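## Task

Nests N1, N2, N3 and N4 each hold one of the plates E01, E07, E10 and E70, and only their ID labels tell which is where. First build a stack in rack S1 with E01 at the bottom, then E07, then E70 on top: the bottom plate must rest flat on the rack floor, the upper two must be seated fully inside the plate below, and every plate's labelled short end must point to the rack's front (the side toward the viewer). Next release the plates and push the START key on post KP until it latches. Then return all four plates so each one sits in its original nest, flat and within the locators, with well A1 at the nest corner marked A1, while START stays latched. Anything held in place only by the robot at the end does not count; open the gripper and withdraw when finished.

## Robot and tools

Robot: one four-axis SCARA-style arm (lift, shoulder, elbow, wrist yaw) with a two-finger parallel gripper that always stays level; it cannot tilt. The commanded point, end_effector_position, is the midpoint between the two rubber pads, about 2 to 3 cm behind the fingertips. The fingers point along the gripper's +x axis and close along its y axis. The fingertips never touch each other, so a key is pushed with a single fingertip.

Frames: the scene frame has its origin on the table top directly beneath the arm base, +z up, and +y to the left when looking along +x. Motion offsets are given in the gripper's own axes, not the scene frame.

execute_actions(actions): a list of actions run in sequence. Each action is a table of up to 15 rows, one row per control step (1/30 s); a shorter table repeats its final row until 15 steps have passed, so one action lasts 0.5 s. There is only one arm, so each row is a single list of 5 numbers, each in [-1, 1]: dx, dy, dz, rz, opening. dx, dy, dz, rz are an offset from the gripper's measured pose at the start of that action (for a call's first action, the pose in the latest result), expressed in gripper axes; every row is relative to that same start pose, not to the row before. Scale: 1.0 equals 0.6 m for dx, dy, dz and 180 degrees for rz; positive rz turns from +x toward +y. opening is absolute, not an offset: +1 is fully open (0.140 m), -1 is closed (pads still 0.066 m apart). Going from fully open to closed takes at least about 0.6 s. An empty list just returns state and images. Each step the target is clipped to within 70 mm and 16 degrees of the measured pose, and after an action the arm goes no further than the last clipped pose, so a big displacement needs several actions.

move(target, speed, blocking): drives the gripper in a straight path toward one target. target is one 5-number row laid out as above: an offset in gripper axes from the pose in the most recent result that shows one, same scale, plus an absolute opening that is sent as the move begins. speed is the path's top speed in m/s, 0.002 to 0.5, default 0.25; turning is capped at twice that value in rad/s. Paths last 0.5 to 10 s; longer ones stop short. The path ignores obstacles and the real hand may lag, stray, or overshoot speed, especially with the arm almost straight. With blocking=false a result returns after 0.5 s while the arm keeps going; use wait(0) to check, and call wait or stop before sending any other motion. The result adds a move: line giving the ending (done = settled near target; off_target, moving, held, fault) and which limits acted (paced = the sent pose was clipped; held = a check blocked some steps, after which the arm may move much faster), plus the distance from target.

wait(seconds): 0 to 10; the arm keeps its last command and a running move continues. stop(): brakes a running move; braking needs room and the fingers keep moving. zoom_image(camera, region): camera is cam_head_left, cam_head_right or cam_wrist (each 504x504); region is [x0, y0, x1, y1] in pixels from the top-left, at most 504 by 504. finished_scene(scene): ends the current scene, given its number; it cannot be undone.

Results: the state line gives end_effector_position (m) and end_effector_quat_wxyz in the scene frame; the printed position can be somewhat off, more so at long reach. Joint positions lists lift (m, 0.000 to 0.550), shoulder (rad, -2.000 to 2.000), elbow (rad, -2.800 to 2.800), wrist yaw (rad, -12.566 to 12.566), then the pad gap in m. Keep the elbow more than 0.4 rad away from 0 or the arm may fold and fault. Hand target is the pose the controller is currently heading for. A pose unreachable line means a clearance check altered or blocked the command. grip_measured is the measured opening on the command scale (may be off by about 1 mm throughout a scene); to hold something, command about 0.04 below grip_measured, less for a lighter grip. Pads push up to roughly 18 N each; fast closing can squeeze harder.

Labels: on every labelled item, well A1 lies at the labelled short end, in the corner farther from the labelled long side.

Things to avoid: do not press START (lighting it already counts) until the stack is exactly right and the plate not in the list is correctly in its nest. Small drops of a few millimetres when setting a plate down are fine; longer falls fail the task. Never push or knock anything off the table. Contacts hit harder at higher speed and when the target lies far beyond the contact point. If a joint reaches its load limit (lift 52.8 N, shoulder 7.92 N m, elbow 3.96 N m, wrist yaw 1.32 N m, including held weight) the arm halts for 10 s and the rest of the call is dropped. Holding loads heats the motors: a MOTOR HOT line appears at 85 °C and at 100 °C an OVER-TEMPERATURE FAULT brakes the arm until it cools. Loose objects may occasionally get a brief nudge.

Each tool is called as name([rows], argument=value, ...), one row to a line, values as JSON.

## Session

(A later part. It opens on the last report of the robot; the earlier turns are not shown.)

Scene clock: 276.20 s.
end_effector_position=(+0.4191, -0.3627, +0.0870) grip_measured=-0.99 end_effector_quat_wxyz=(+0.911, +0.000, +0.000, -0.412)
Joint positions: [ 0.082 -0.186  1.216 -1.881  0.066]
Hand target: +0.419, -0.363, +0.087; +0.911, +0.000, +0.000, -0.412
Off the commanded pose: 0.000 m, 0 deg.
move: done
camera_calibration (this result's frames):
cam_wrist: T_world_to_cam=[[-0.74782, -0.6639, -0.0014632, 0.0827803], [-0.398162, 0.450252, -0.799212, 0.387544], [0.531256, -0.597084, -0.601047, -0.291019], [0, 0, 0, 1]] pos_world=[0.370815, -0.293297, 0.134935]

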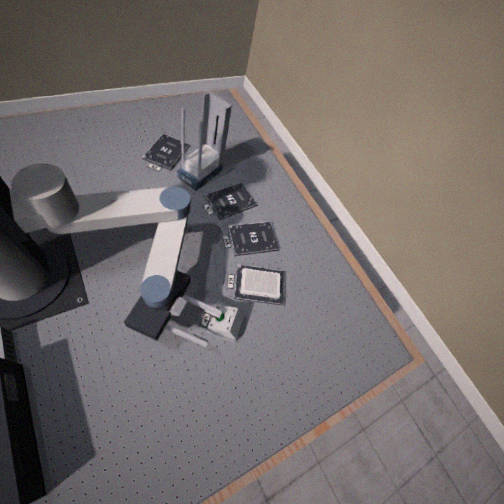

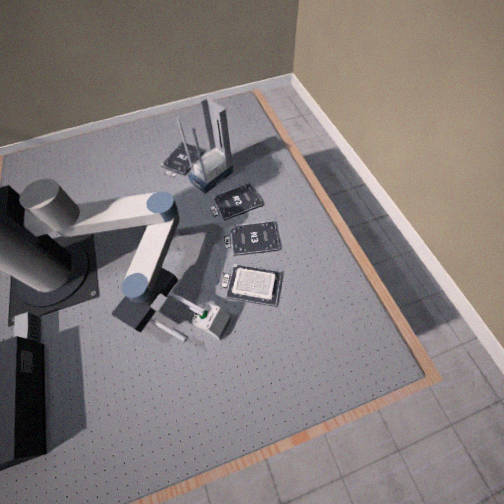

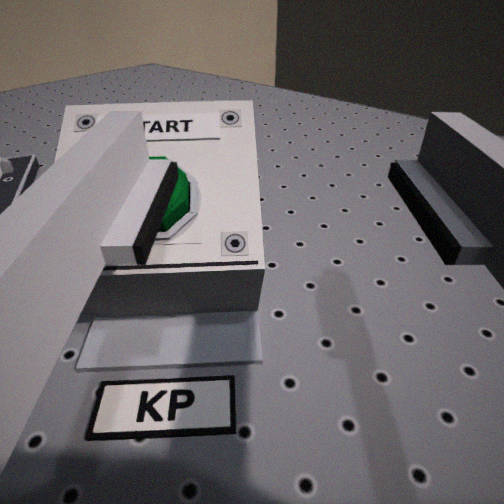

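Not lit yet. Going down 2 mm more.

move(target=[0, 0, -0.0035, 0, -1.0], speed=0.008)

Scene clock: 279.03 s.
end_effector_position=(+0.4191, -0.3626, +0.0851) grip_measured=-0.99 end_effector_quat_wxyz=(+0.911, +0.000, +0.000, -0.412)
Joint positions: [ 0.08  -0.186  1.216 -1.88   0.066]
Hand target: +0.419, -0.363, +0.085; +0.911, +0.000, +0.000, -0.412
Off the commanded pose: 0.000 m, 0 deg.
move: done
camera_calibration (this result's frames):
cam_wrist: T_world_to_cam=[[-0.747795, -0.663929, -0.0014632, 0.0827479], [-0.398179, 0.450237, -0.799212, 0.385978], [0.531279, -0.597064, -0.601047, -0.292144], [0, 0, 0, 1]] pos_world=[0.370776, -0.293271, 0.133007]

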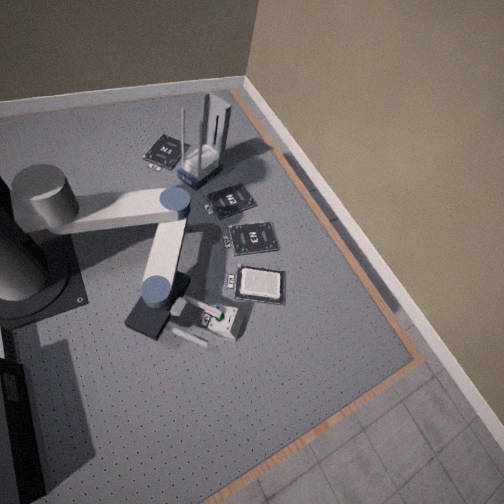

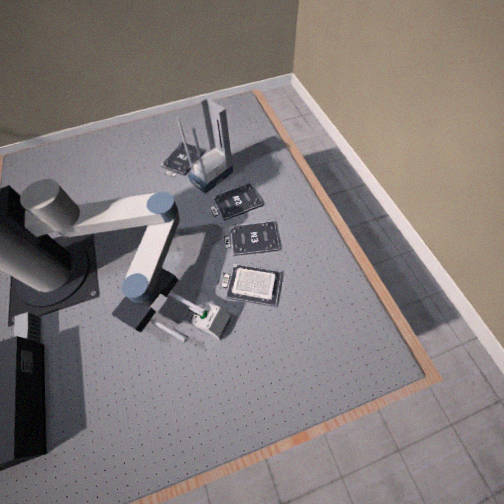

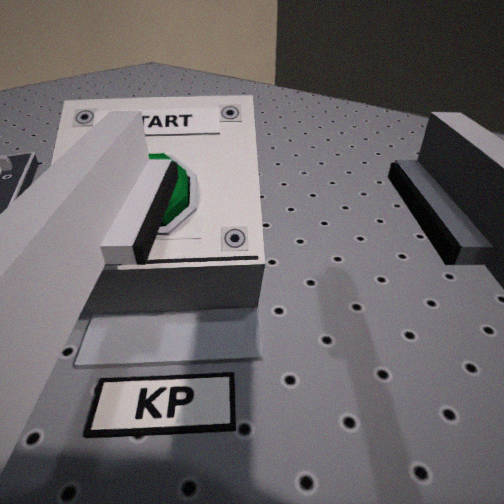

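move(target=[0, 0, -0.0035, 0, -1.0], speed=0.008)

Scene clock: 281.97 s.
end_effector_position=(+0.4190, -0.3626, +0.0832) grip_measured=-0.99 end_effector_quat_wxyz=(+0.911, +0.000, +0.000, -0.412)
Joint positions: [ 0.078 -0.186  1.216 -1.88   0.066]
Hand target: +0.419, -0.363, +0.083; +0.911, +0.000, +0.000, -0.412
Off the commanded pose: 0.000 m, 0 deg.
move: done
camera_calibration (this result's frames):
cam_wrist: T_world_to_cam=[[-0.747758, -0.663969, -0.0014632, 0.0827023], [-0.398203, 0.450215, -0.799212, 0.384426], [0.531311, -0.597035, -0.601047, -0.293234], [0, 0, 0, 1]] pos_world=[0.370719, -0.293234, 0.131111]

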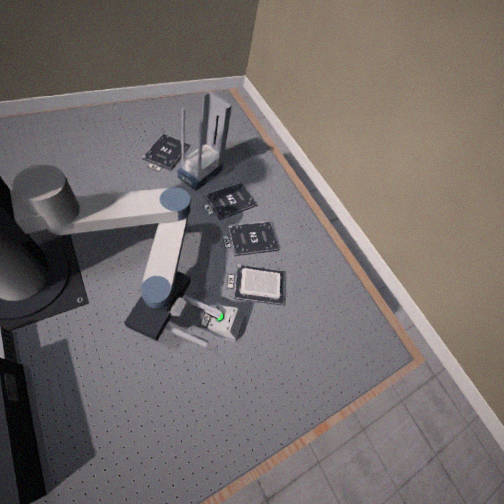

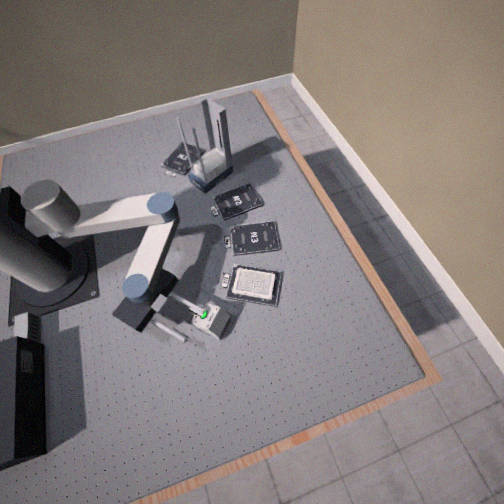

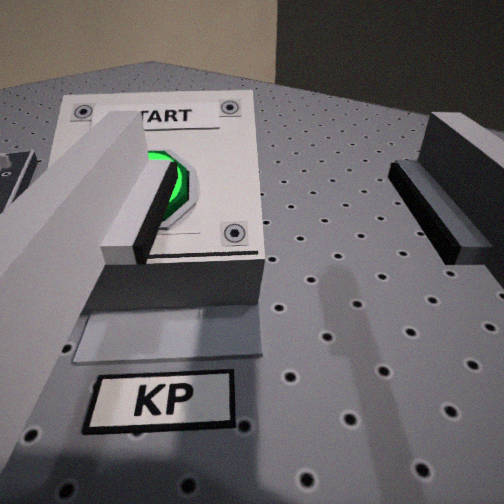

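move(target=[0, 0, -0.003, 0, -1.0], speed=0.006)

Scene clock: 285.03 s.
end_effector_position=(+0.4190, -0.3626, +0.0816) grip_measured=-0.99 end_effector_quat_wxyz=(+0.911, +0.000, +0.000, -0.412)
Joint positions: [ 0.077 -0.186  1.215 -1.88   0.066]
Hand target: +0.419, -0.363, +0.081; +0.911, +0.000, +0.000, -0.412
Off the commanded pose: 0.000 m, 0 deg.
move: done
camera_calibration (this result's frames):
cam_wrist: T_world_to_cam=[[-0.747719, -0.664013, -0.0014632, 0.0826521], [-0.39823, 0.450192, -0.799212, 0.383123], [0.531346, -0.597004, -0.601047, -0.294124], [0, 0, 0, 1]] pos_world=[0.370653, -0.29319, 0.129535]

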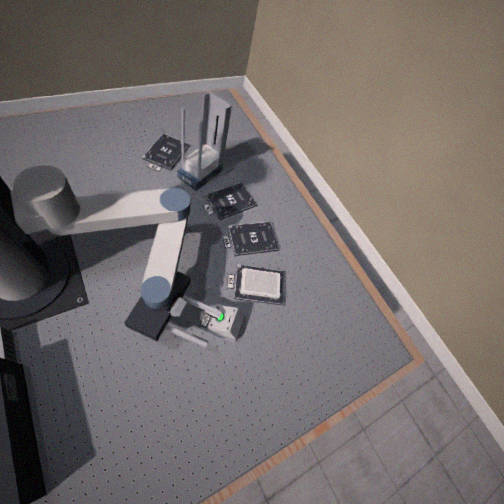

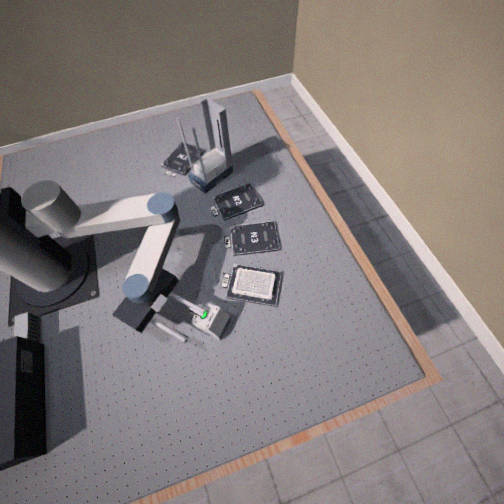

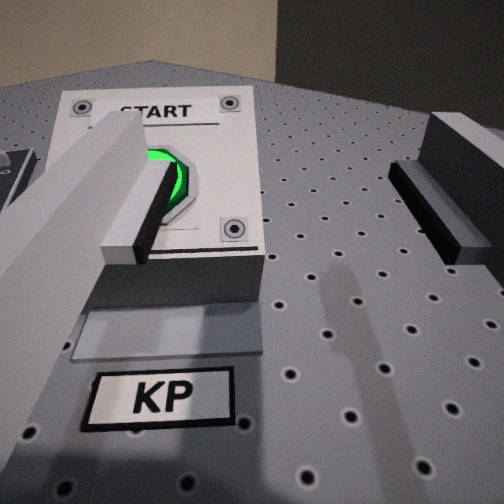

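move(target=[0, 0, -0.002, 0, -1.0], speed=0.005)

Scene clock: 287.23 s.
end_effector_position=(+0.4189, -0.3625, +0.0807) grip_measured=-0.99 end_effector_quat_wxyz=(+0.911, +0.000, +0.000, -0.412)
Joint positions: [ 0.076 -0.186  1.215 -1.879  0.066]
Hand target: +0.419, -0.363, +0.080; +0.911, +0.000, +0.000, -0.412
Off the commanded pose: 0.000 m, 0 deg.
move: done
camera_calibration (this result's frames):
cam_wrist: T_world_to_cam=[[-0.747672, -0.664067, -0.0014632, 0.082594], [-0.398262, 0.450163, -0.799212, 0.382305], [0.531389, -0.596966, -0.601047, -0.294636], [0, 0, 0, 1]] pos_world=[0.370577, -0.293139, 0.128573]

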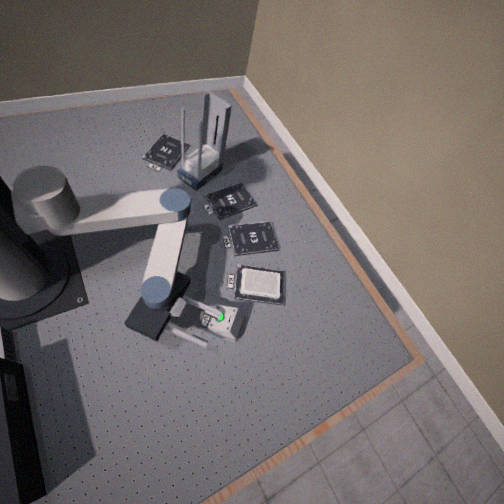

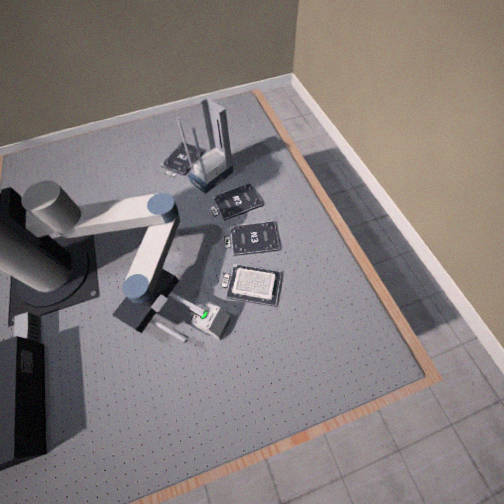

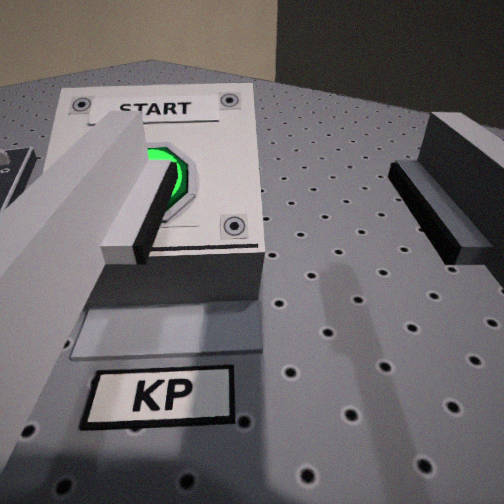

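move(target=[0, 0, -0.0018, 0, -1.0], speed=0.005)

Scene clock: 289.43 s.
end_effector_position=(+0.4188, -0.3625, +0.0798) grip_measured=-0.99 end_effector_quat_wxyz=(+0.911, +0.000, +0.000, -0.412)
Joint positions: [ 0.075 -0.186  1.214 -1.879  0.066]
Hand target: +0.419, -0.363, +0.080; +0.911, +0.000, +0.000, -0.412
Off the commanded pose: 0.000 m, 0 deg.
move: done
camera_calibration (this result's frames):
cam_wrist: T_world_to_cam=[[-0.747621, -0.664124, -0.0014632, 0.0825343], [-0.398296, 0.450133, -0.799212, 0.381589], [0.531434, -0.596925, -0.601047, -0.29507], [0, 0, 0, 1]] pos_world=[0.3705, -0.293088, 0.12774]

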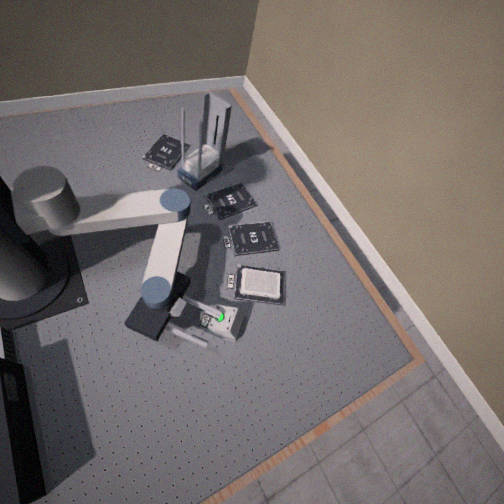

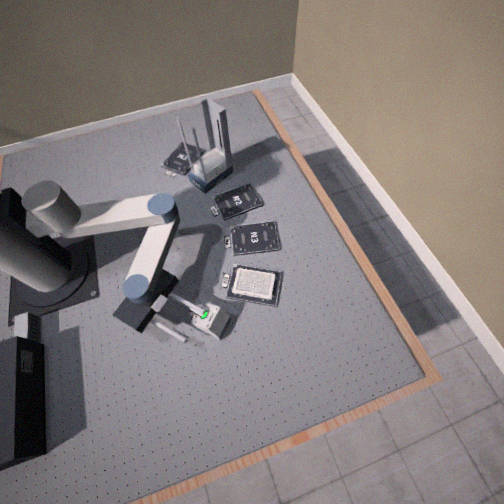

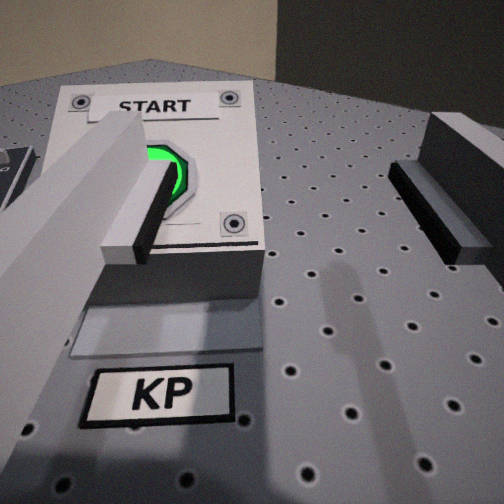

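move(target=[0, 0, 0.067, 0, -1.0], speed=0.08)

Scene clock: 291.57 s.
end_effector_position=(+0.4188, -0.3624, +0.1201) grip_measured=-0.99 end_effector_quat_wxyz=(+0.911, +0.000, +0.000, -0.412)
Joint positions: [ 0.115 -0.186  1.214 -1.879  0.066]
Hand target: +0.419, -0.362, +0.120; +0.911, +0.000, +0.000, -0.412
Off the commanded pose: 0.000 m, 0 deg.
move: done
camera_calibration (this result's frames):
cam_wrist: T_world_to_cam=[[-0.7475, -0.66426, -0.0014632, 0.0825136], [-0.398378, 0.45006, -0.799212, 0.41377], [0.531544, -0.596828, -0.601047, -0.270867], [0, 0, 0, 1]] pos_world=[0.370493, -0.293072, 0.168007]

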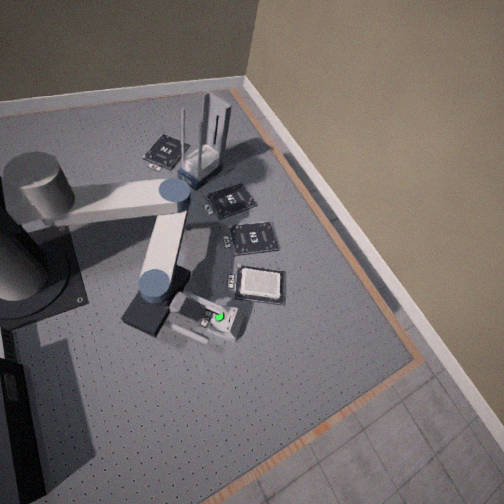

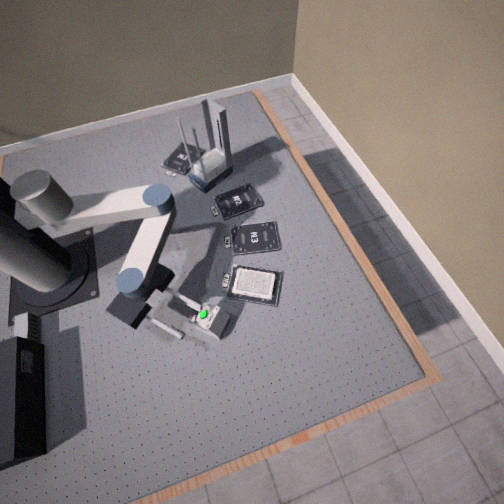

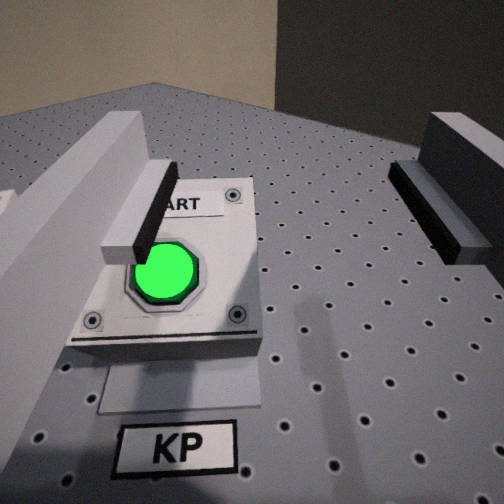

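move(target=[-0.5504, 0.6773, -0.0488, 0.4195, 0.3], speed=0.3)

Scene clock: 298.53 s.
end_effector_position=(+0.5057, +0.1539, +0.0909) grip_measured=+0.30 end_effector_quat_wxyz=(+0.973, +0.000, +0.000, +0.232)
Joint positions: [ 0.086  1.383  0.882 -1.796  0.114]
Hand target: +0.506, +0.154, +0.091; +0.973, +0.000, +0.000, +0.232
Off the commanded pose: 0.000 m, 0 deg.
move: done
camera_calibration (this result's frames):
cam_wrist: T_world_to_cam=[[0.456678, -0.889631, -0.0014632, -0.0838858], [-0.535245, -0.273445, -0.799212, 0.373188], [0.710604, 0.365765, -0.601047, -0.265174], [0, 0, 0, 1]] pos_world=[0.42649, 0.124411, 0.138752]

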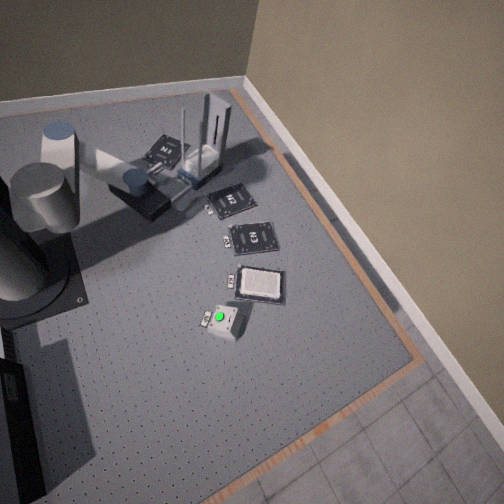

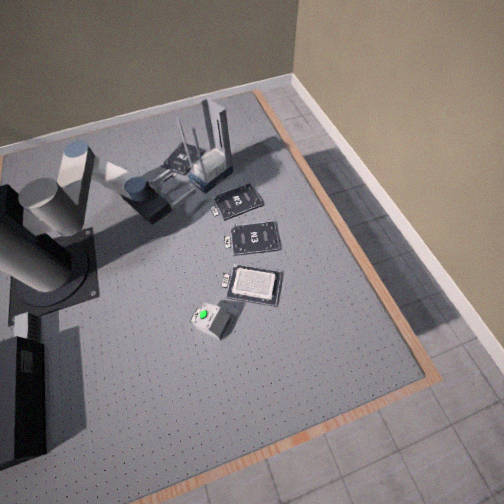

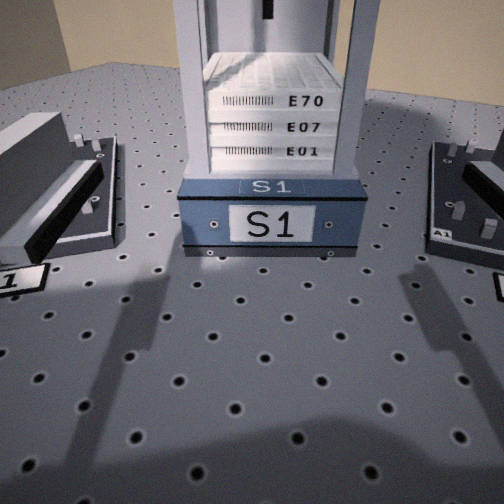

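move(target=[0.2515, -0.001, 0, -0.0006, 0.3], speed=0.15)

Scene clock: 302.27 s.
end_effector_position=(+0.6406, +0.2217, +0.0909) grip_measured=+0.30 end_effector_quat_wxyz=(+0.973, +0.000, +0.000, +0.232)
Joint positions: [ 0.086  1.128  1.609 -2.27   0.114]
Hand target: +0.641, +0.222, +0.091; +0.973, +0.000, +0.000, +0.231
Off the commanded pose: 0.000 m, 0 deg.
move: done
camera_calibration (this result's frames):
cam_wrist: T_world_to_cam=[[0.455327, -0.890323, -0.0014632, -0.0841772], [-0.53566, -0.272632, -0.799212, 0.464012], [0.711158, 0.364687, -0.601047, -0.385942], [0, 0, 0, 1]] pos_world=[0.561347, 0.192308, 0.138752]

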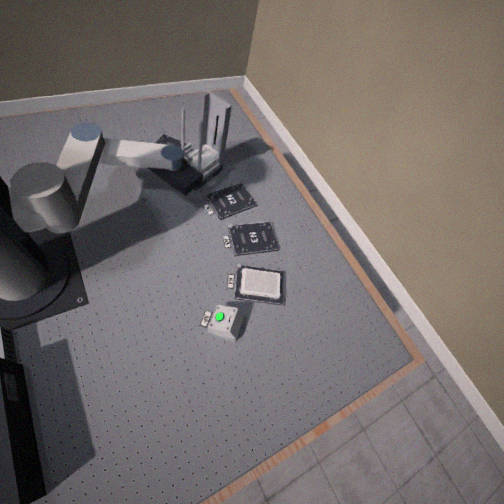

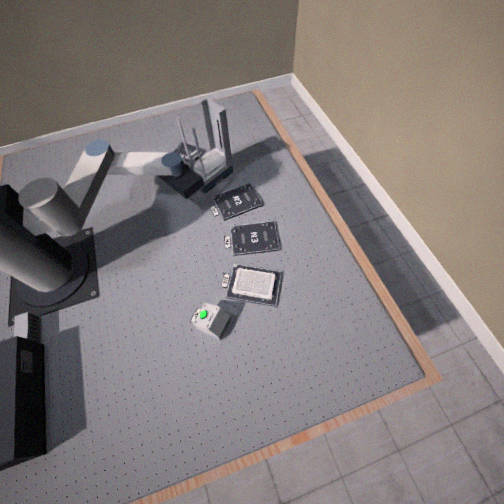

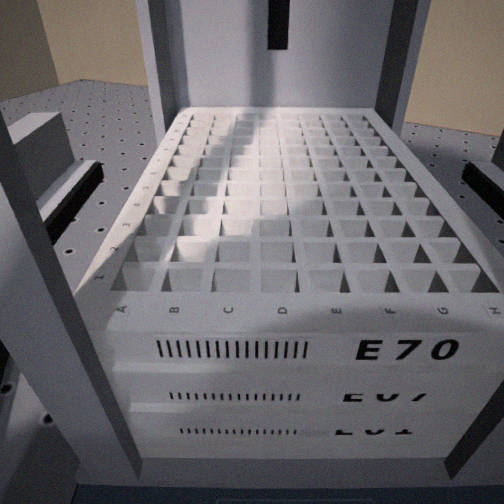

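execute_actions([
  [[0, 0, 0, 0, -0.35]],
  [[0, 0, 0, 0, -0.35]],
  [[0, 0, 0, 0, -0.6]],
])

move(target=[0, 0, 0.3985, 0, -0.6], speed=0.15)

Scene clock: 306.33 s.
end_effector_position=(+0.6406, +0.2217, +0.0909) grip_measured=-0.56 end_effector_quat_wxyz=(+0.973, +0.000, +0.000, +0.231)
Joint positions: [ 0.086  1.128  1.609 -2.27   0.082]
Hand target: +0.641, +0.222, +0.091; +0.973, +0.000, +0.000, +0.232
Off the commanded pose: 0.000 m, 0 deg.
camera_calibration (this result's frames):
cam_wrist: T_world_to_cam=[[0.455252, -0.890361, -0.0014632, -0.0841387], [-0.535683, -0.272588, -0.799212, 0.464014], [0.711189, 0.364627, -0.601047, -0.385944], [0, 0, 0, 1]] pos_world=[0.561348, 0.192296, 0.138752]

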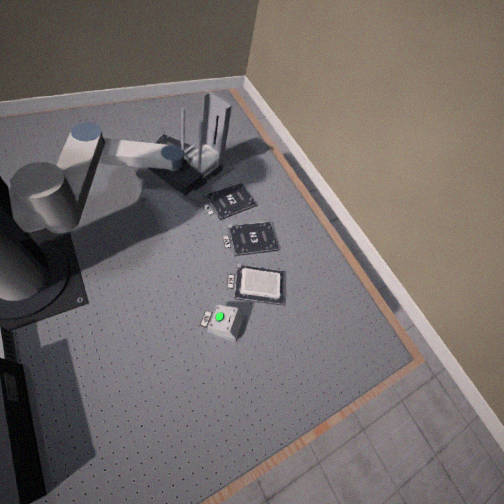

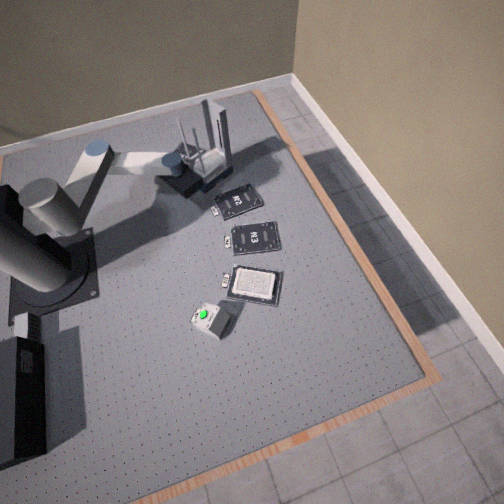

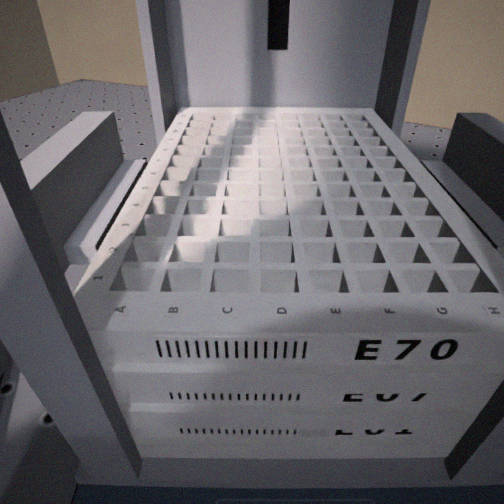

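Scene clock: 308.27 s.
end_effector_position=(+0.6406, +0.2217, +0.3300) grip_measured=-0.56 end_effector_quat_wxyz=(+0.973, +0.000, +0.000, +0.232)
Joint positions: [ 0.325  1.128  1.609 -2.27   0.082]
Hand target: +0.641, +0.222, +0.330; +0.973, +0.000, +0.000, +0.231
Off the commanded pose: 0.000 m, 0 deg.
move: done
camera_calibration (this result's frames):
cam_wrist: T_world_to_cam=[[0.455296, -0.890339, -0.0014632, -0.0838065], [-0.535669, -0.272614, -0.799212, 0.655151], [0.711171, 0.364662, -0.601047, -0.242204], [0, 0, 0, 1]] pos_world=[0.561349, 0.192309, 0.377906]

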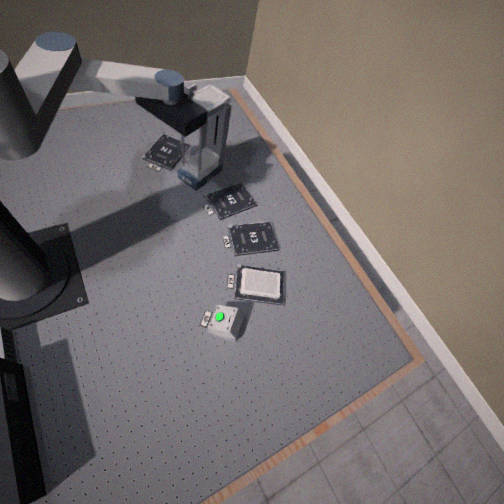

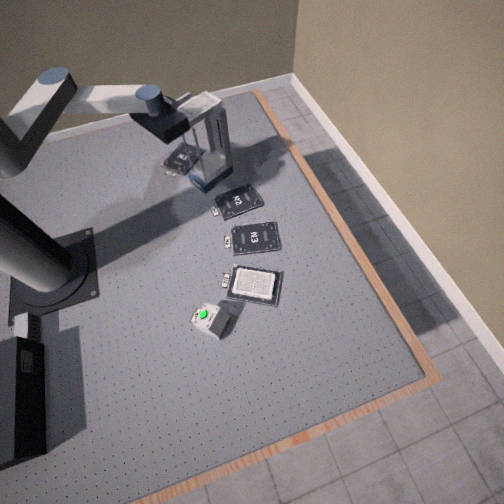

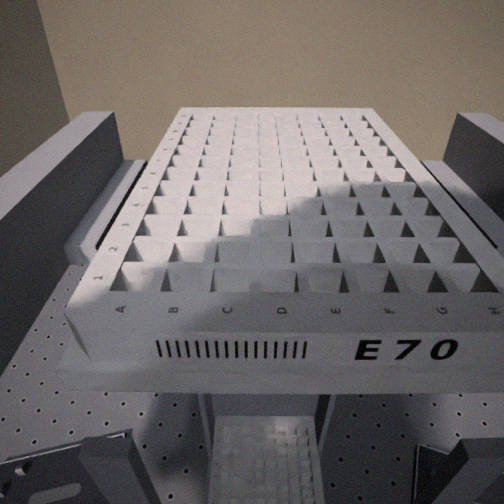

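move(target=[-0.1812, -0.5448, 0, -0.22, -0.6], speed=0.25)

move(target=[0, 0, -0.45, 0, -0.6], speed=0.2)

Scene clock: 313.90 s.
end_effector_position=(+0.6909, -0.1191, +0.3300) grip_measured=-0.56 end_effector_quat_wxyz=(+0.994, +0.000, +0.000, -0.112)
Joint positions: [ 0.325  0.431  1.688 -2.342  0.082]
Hand target: +0.691, -0.119, +0.330; +0.994, +0.000, +0.000, -0.112
Off the commanded pose: 0.000 m, 0 deg.
move: done
camera_calibration (this result's frames):
cam_wrist: T_world_to_cam=[[-0.216872, -0.976199, -0.0014632, 0.0440185], [-0.586489, 0.131492, -0.799212, 0.672421], [0.780383, -0.172469, -0.601047, -0.265482], [0, 0, 0, 1]] pos_world=[0.611092, -0.0912346, 0.377904]

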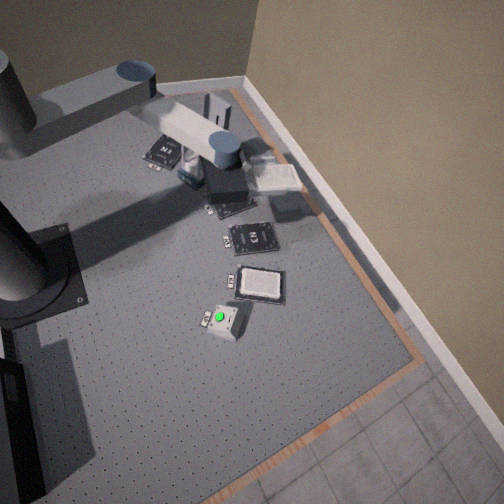

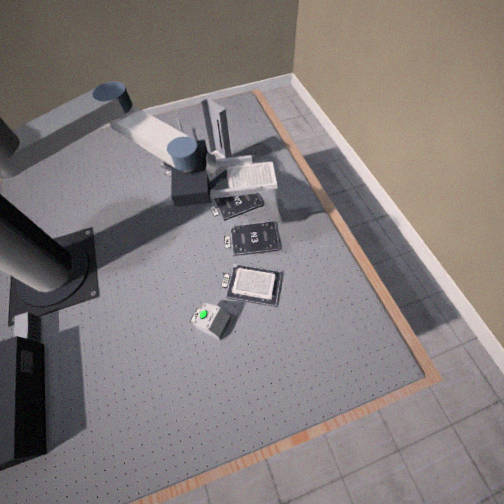

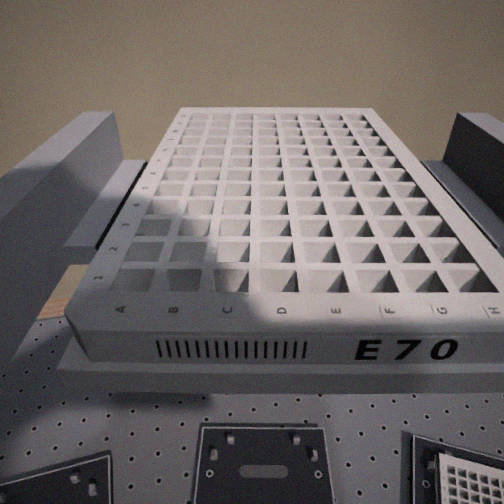

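Scene clock: 315.63 s.
end_effector_position=(+0.6909, -0.1192, +0.0599) grip_measured=-0.56 end_effector_quat_wxyz=(+0.994, +0.000, +0.000, -0.112)
Joint positions: [ 0.055  0.431  1.688 -2.342  0.082]
Hand target: +0.691, -0.119, +0.060; +0.994, +0.000, +0.000, -0.112
Off the commanded pose: 0.000 m, 0 deg.
move: done
camera_calibration (this result's frames):
cam_wrist: T_world_to_cam=[[-0.216918, -0.976189, -0.0014632, 0.0436433], [-0.586483, 0.13152, -0.799212, 0.456564], [0.780374, -0.172505, -0.601047, -0.427805], [0, 0, 0, 1]] pos_world=[0.611082, -0.0912418, 0.107825]

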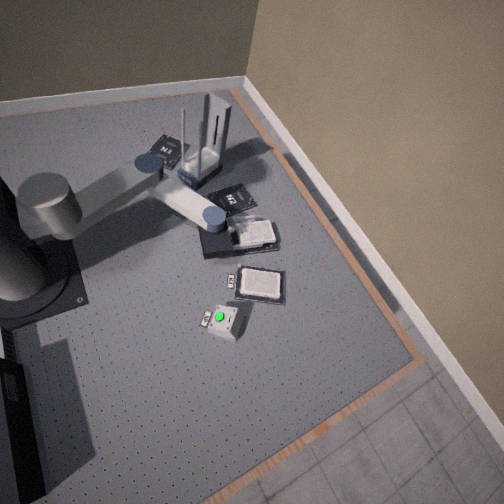

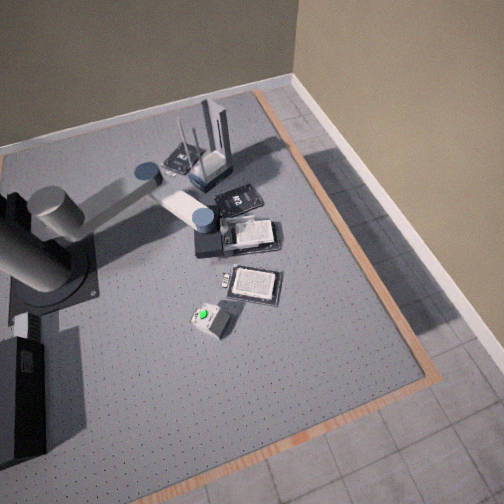

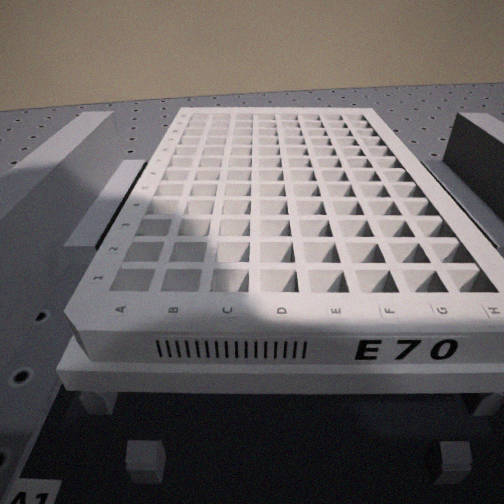

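Descend slowly to z≈0.037.

move(target=[0, 0, -0.0382, 0, -0.6], speed=0.025)

Scene clock: 318.07 s.
end_effector_position=(+0.6909, -0.1192, +0.0369) grip_measured=-0.56 end_effector_quat_wxyz=(+0.994, +0.000, +0.000, -0.112)
Joint positions: [ 0.032  0.431  1.688 -2.342  0.082]
Hand target: +0.691, -0.119, +0.037; +0.994, +0.000, +0.000, -0.112
Off the commanded pose: 0.000 m, 0 deg.
move: done
camera_calibration (this result's frames):
cam_wrist: T_world_to_cam=[[-0.216929, -0.976186, -0.0014632, 0.043614], [-0.586482, 0.131526, -0.799212, 0.438183], [0.780373, -0.172514, -0.601047, -0.441626], [0, 0, 0, 1]] pos_world=[0.61108, -0.0912438, 0.084827]

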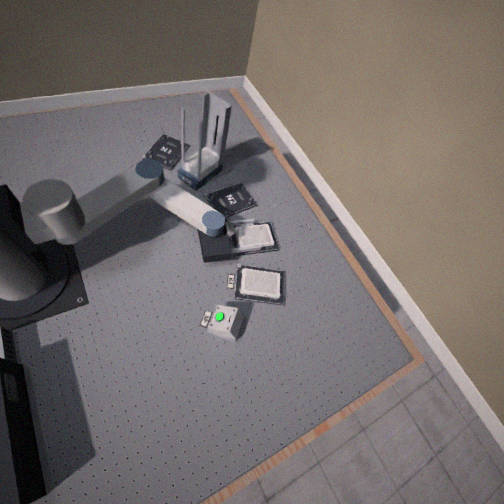

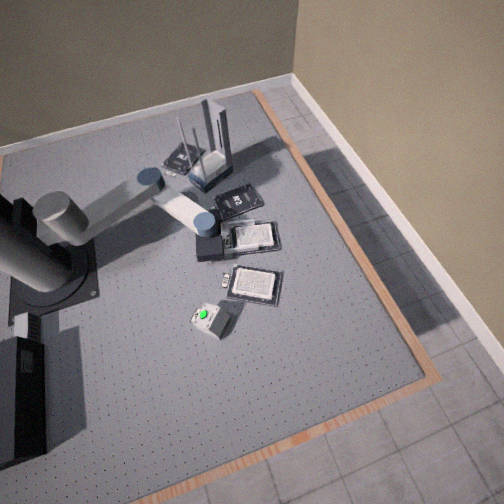

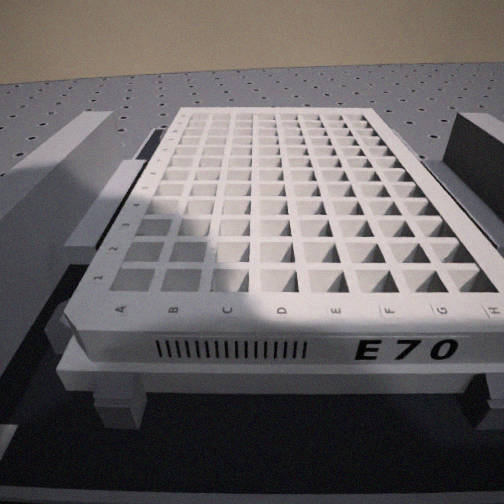

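execute_actions([
  [[0, 0, 0, 0, 0.3]],
  [[0, 0, 0, 0, 0.3]],
])

move(target=[0, 0, 0.06, 0, 0.3], speed=0.1)

Scene clock: 321.87 s.
end_effector_position=(+0.6909, -0.1192, +0.0369) grip_measured=+0.30 end_effector_quat_wxyz=(+0.994, +0.000, +0.000, -0.112)
Joint positions: [ 0.032  0.431  1.688 -2.342  0.114]
Hand target: +0.691, -0.119, +0.037; +0.994, +0.000, +0.000, -0.112
Off the commanded pose: 0.000 m, 0 deg.
camera_calibration (this result's frames):
cam_wrist: T_world_to_cam=[[-0.216921, -0.976188, -0.0014632, 0.0436097], [-0.586483, 0.131522, -0.799212, 0.438183], [0.780374, -0.172508, -0.601047, -0.441626], [0, 0, 0, 1]] pos_world=[0.61108, -0.0912434, 0.084827]

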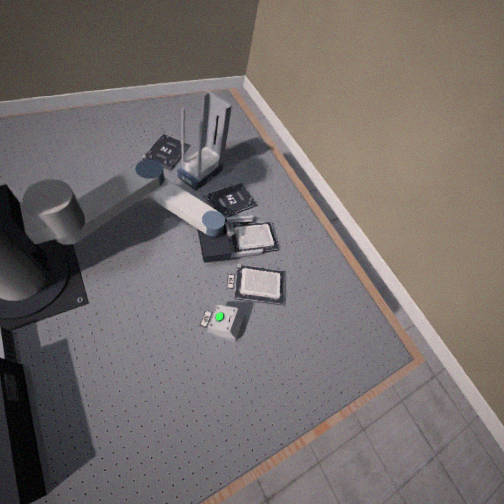

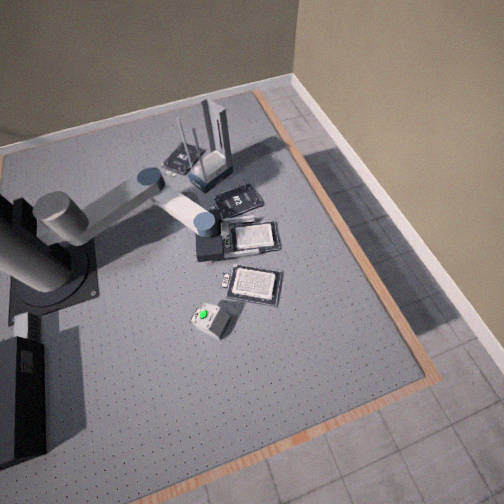

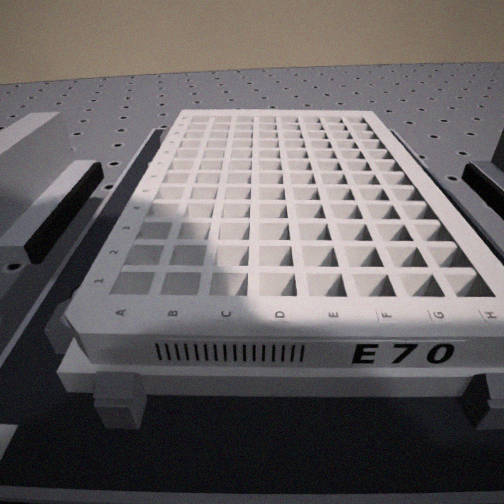

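Scene clock: 322.60 s.
end_effector_position=(+0.6909, -0.1192, +0.0730) grip_measured=+0.30 end_effector_quat_wxyz=(+0.994, +0.000, +0.000, -0.112)
Joint positions: [ 0.068  0.431  1.688 -2.342  0.114]
Hand target: +0.691, -0.119, +0.073; +0.994, +0.000, +0.000, -0.112
Off the commanded pose: 0.000 m, 0 deg.
move: done
camera_calibration (this result's frames):
cam_wrist: T_world_to_cam=[[-0.216884, -0.976196, -0.0014632, 0.0436474], [-0.586488, 0.131499, -0.799212, 0.467013], [0.78038, -0.172478, -0.601047, -0.419954], [0, 0, 0, 1]] pos_world=[0.611088, -0.0912364, 0.120894]

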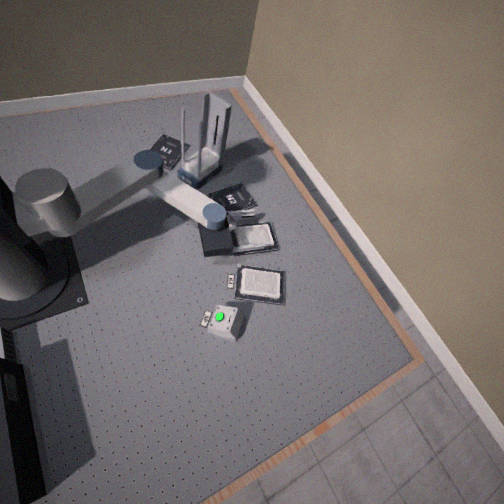

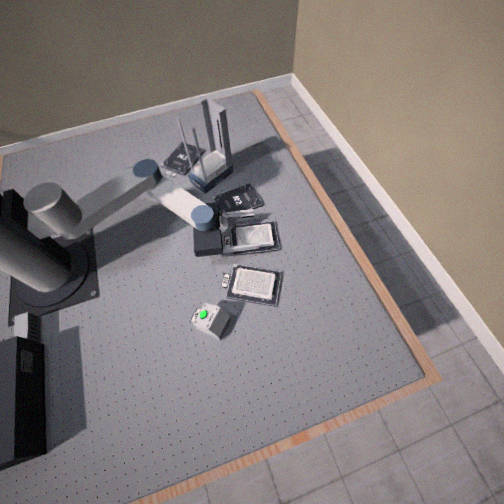

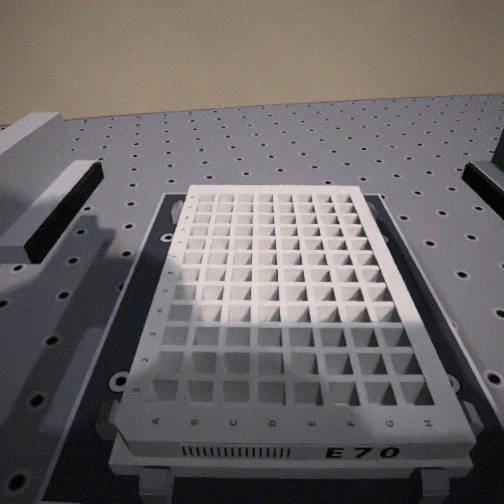

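move(target=[-0.4003, 0.3760, 0.0082, 0.2198, 0.3], speed=0.25)

Scene clock: 326.87 s.
end_effector_position=(+0.5066, +0.1541, +0.0779) grip_measured=+0.30 end_effector_quat_wxyz=(+0.973, +0.000, +0.000, +0.231)
Joint positions: [ 0.073  1.382  0.886 -1.801  0.114]
Hand target: +0.507, +0.154, +0.078; +0.973, +0.000, +0.000, +0.231
Off the commanded pose: 0.000 m, 0 deg.
move: done
camera_calibration (this result's frames):
cam_wrist: T_world_to_cam=[[0.45514, -0.890419, -0.0014632, -0.0832149], [-0.535717, -0.27252, -0.799212, 0.363465], [0.711235, 0.364538, -0.601047, -0.273873], [0, 0, 0, 1]] pos_world=[0.427377, 0.124792, 0.125753]

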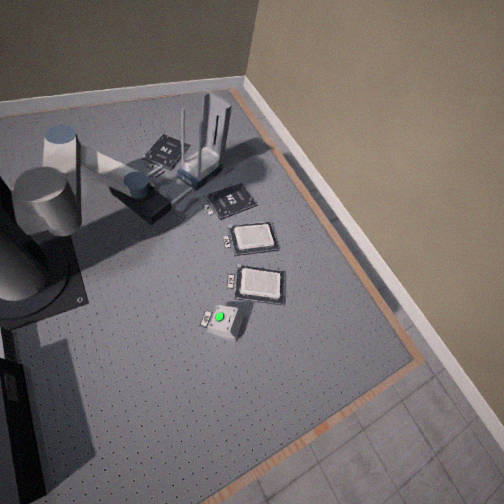

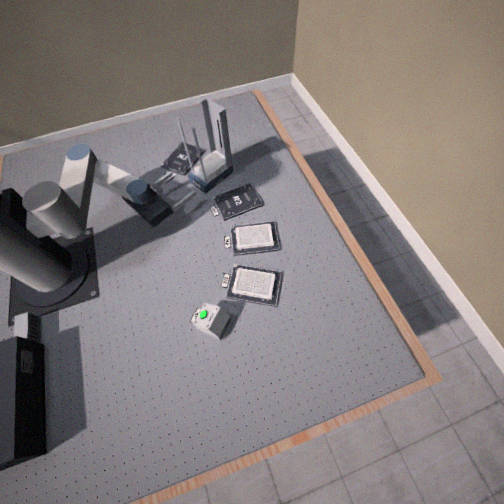

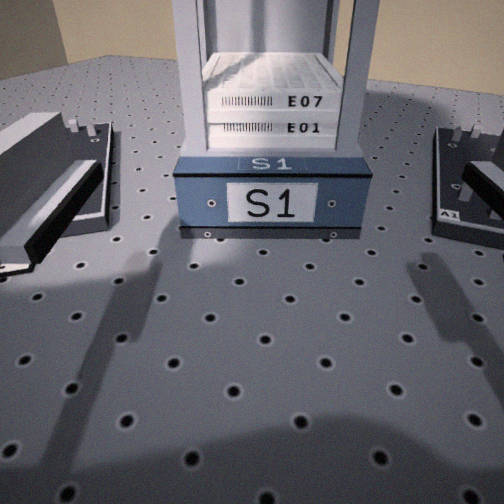

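move(target=[0.25, -0.0004, 0, 0, 0.3], speed=0.15)

Scene clock: 330.27 s.
end_effector_position=(+0.6407, +0.2216, +0.0779) grip_measured=+0.30 end_effector_quat_wxyz=(+0.973, +0.000, +0.000, +0.232)
Joint positions: [ 0.073  1.128  1.61  -2.27   0.114]
Hand target: +0.641, +0.222, +0.078; +0.973, +0.000, +0.000, +0.231
Off the commanded pose: 0.000 m, 0 deg.
move: done
camera_calibration (this result's frames):
cam_wrist: T_world_to_cam=[[0.455472, -0.890249, -0.0014632, -0.0844086], [-0.535615, -0.27272, -0.799212, 0.453643], [0.711099, 0.364803, -0.601047, -0.39378], [0, 0, 0, 1]] pos_world=[0.56144, 0.192225, 0.125754]

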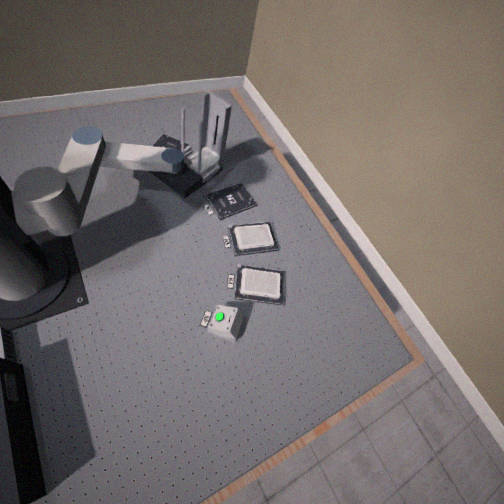

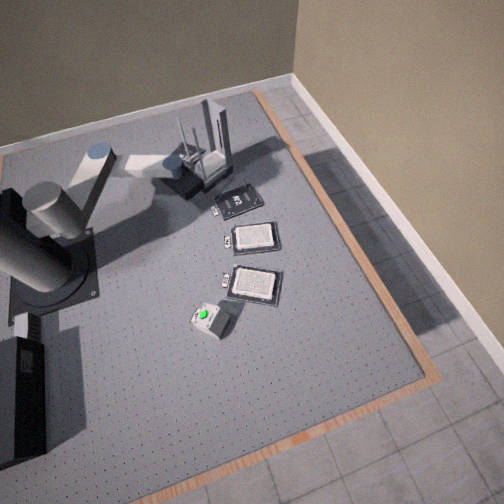

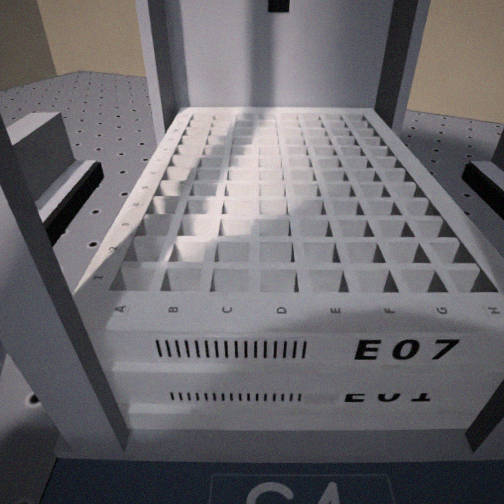

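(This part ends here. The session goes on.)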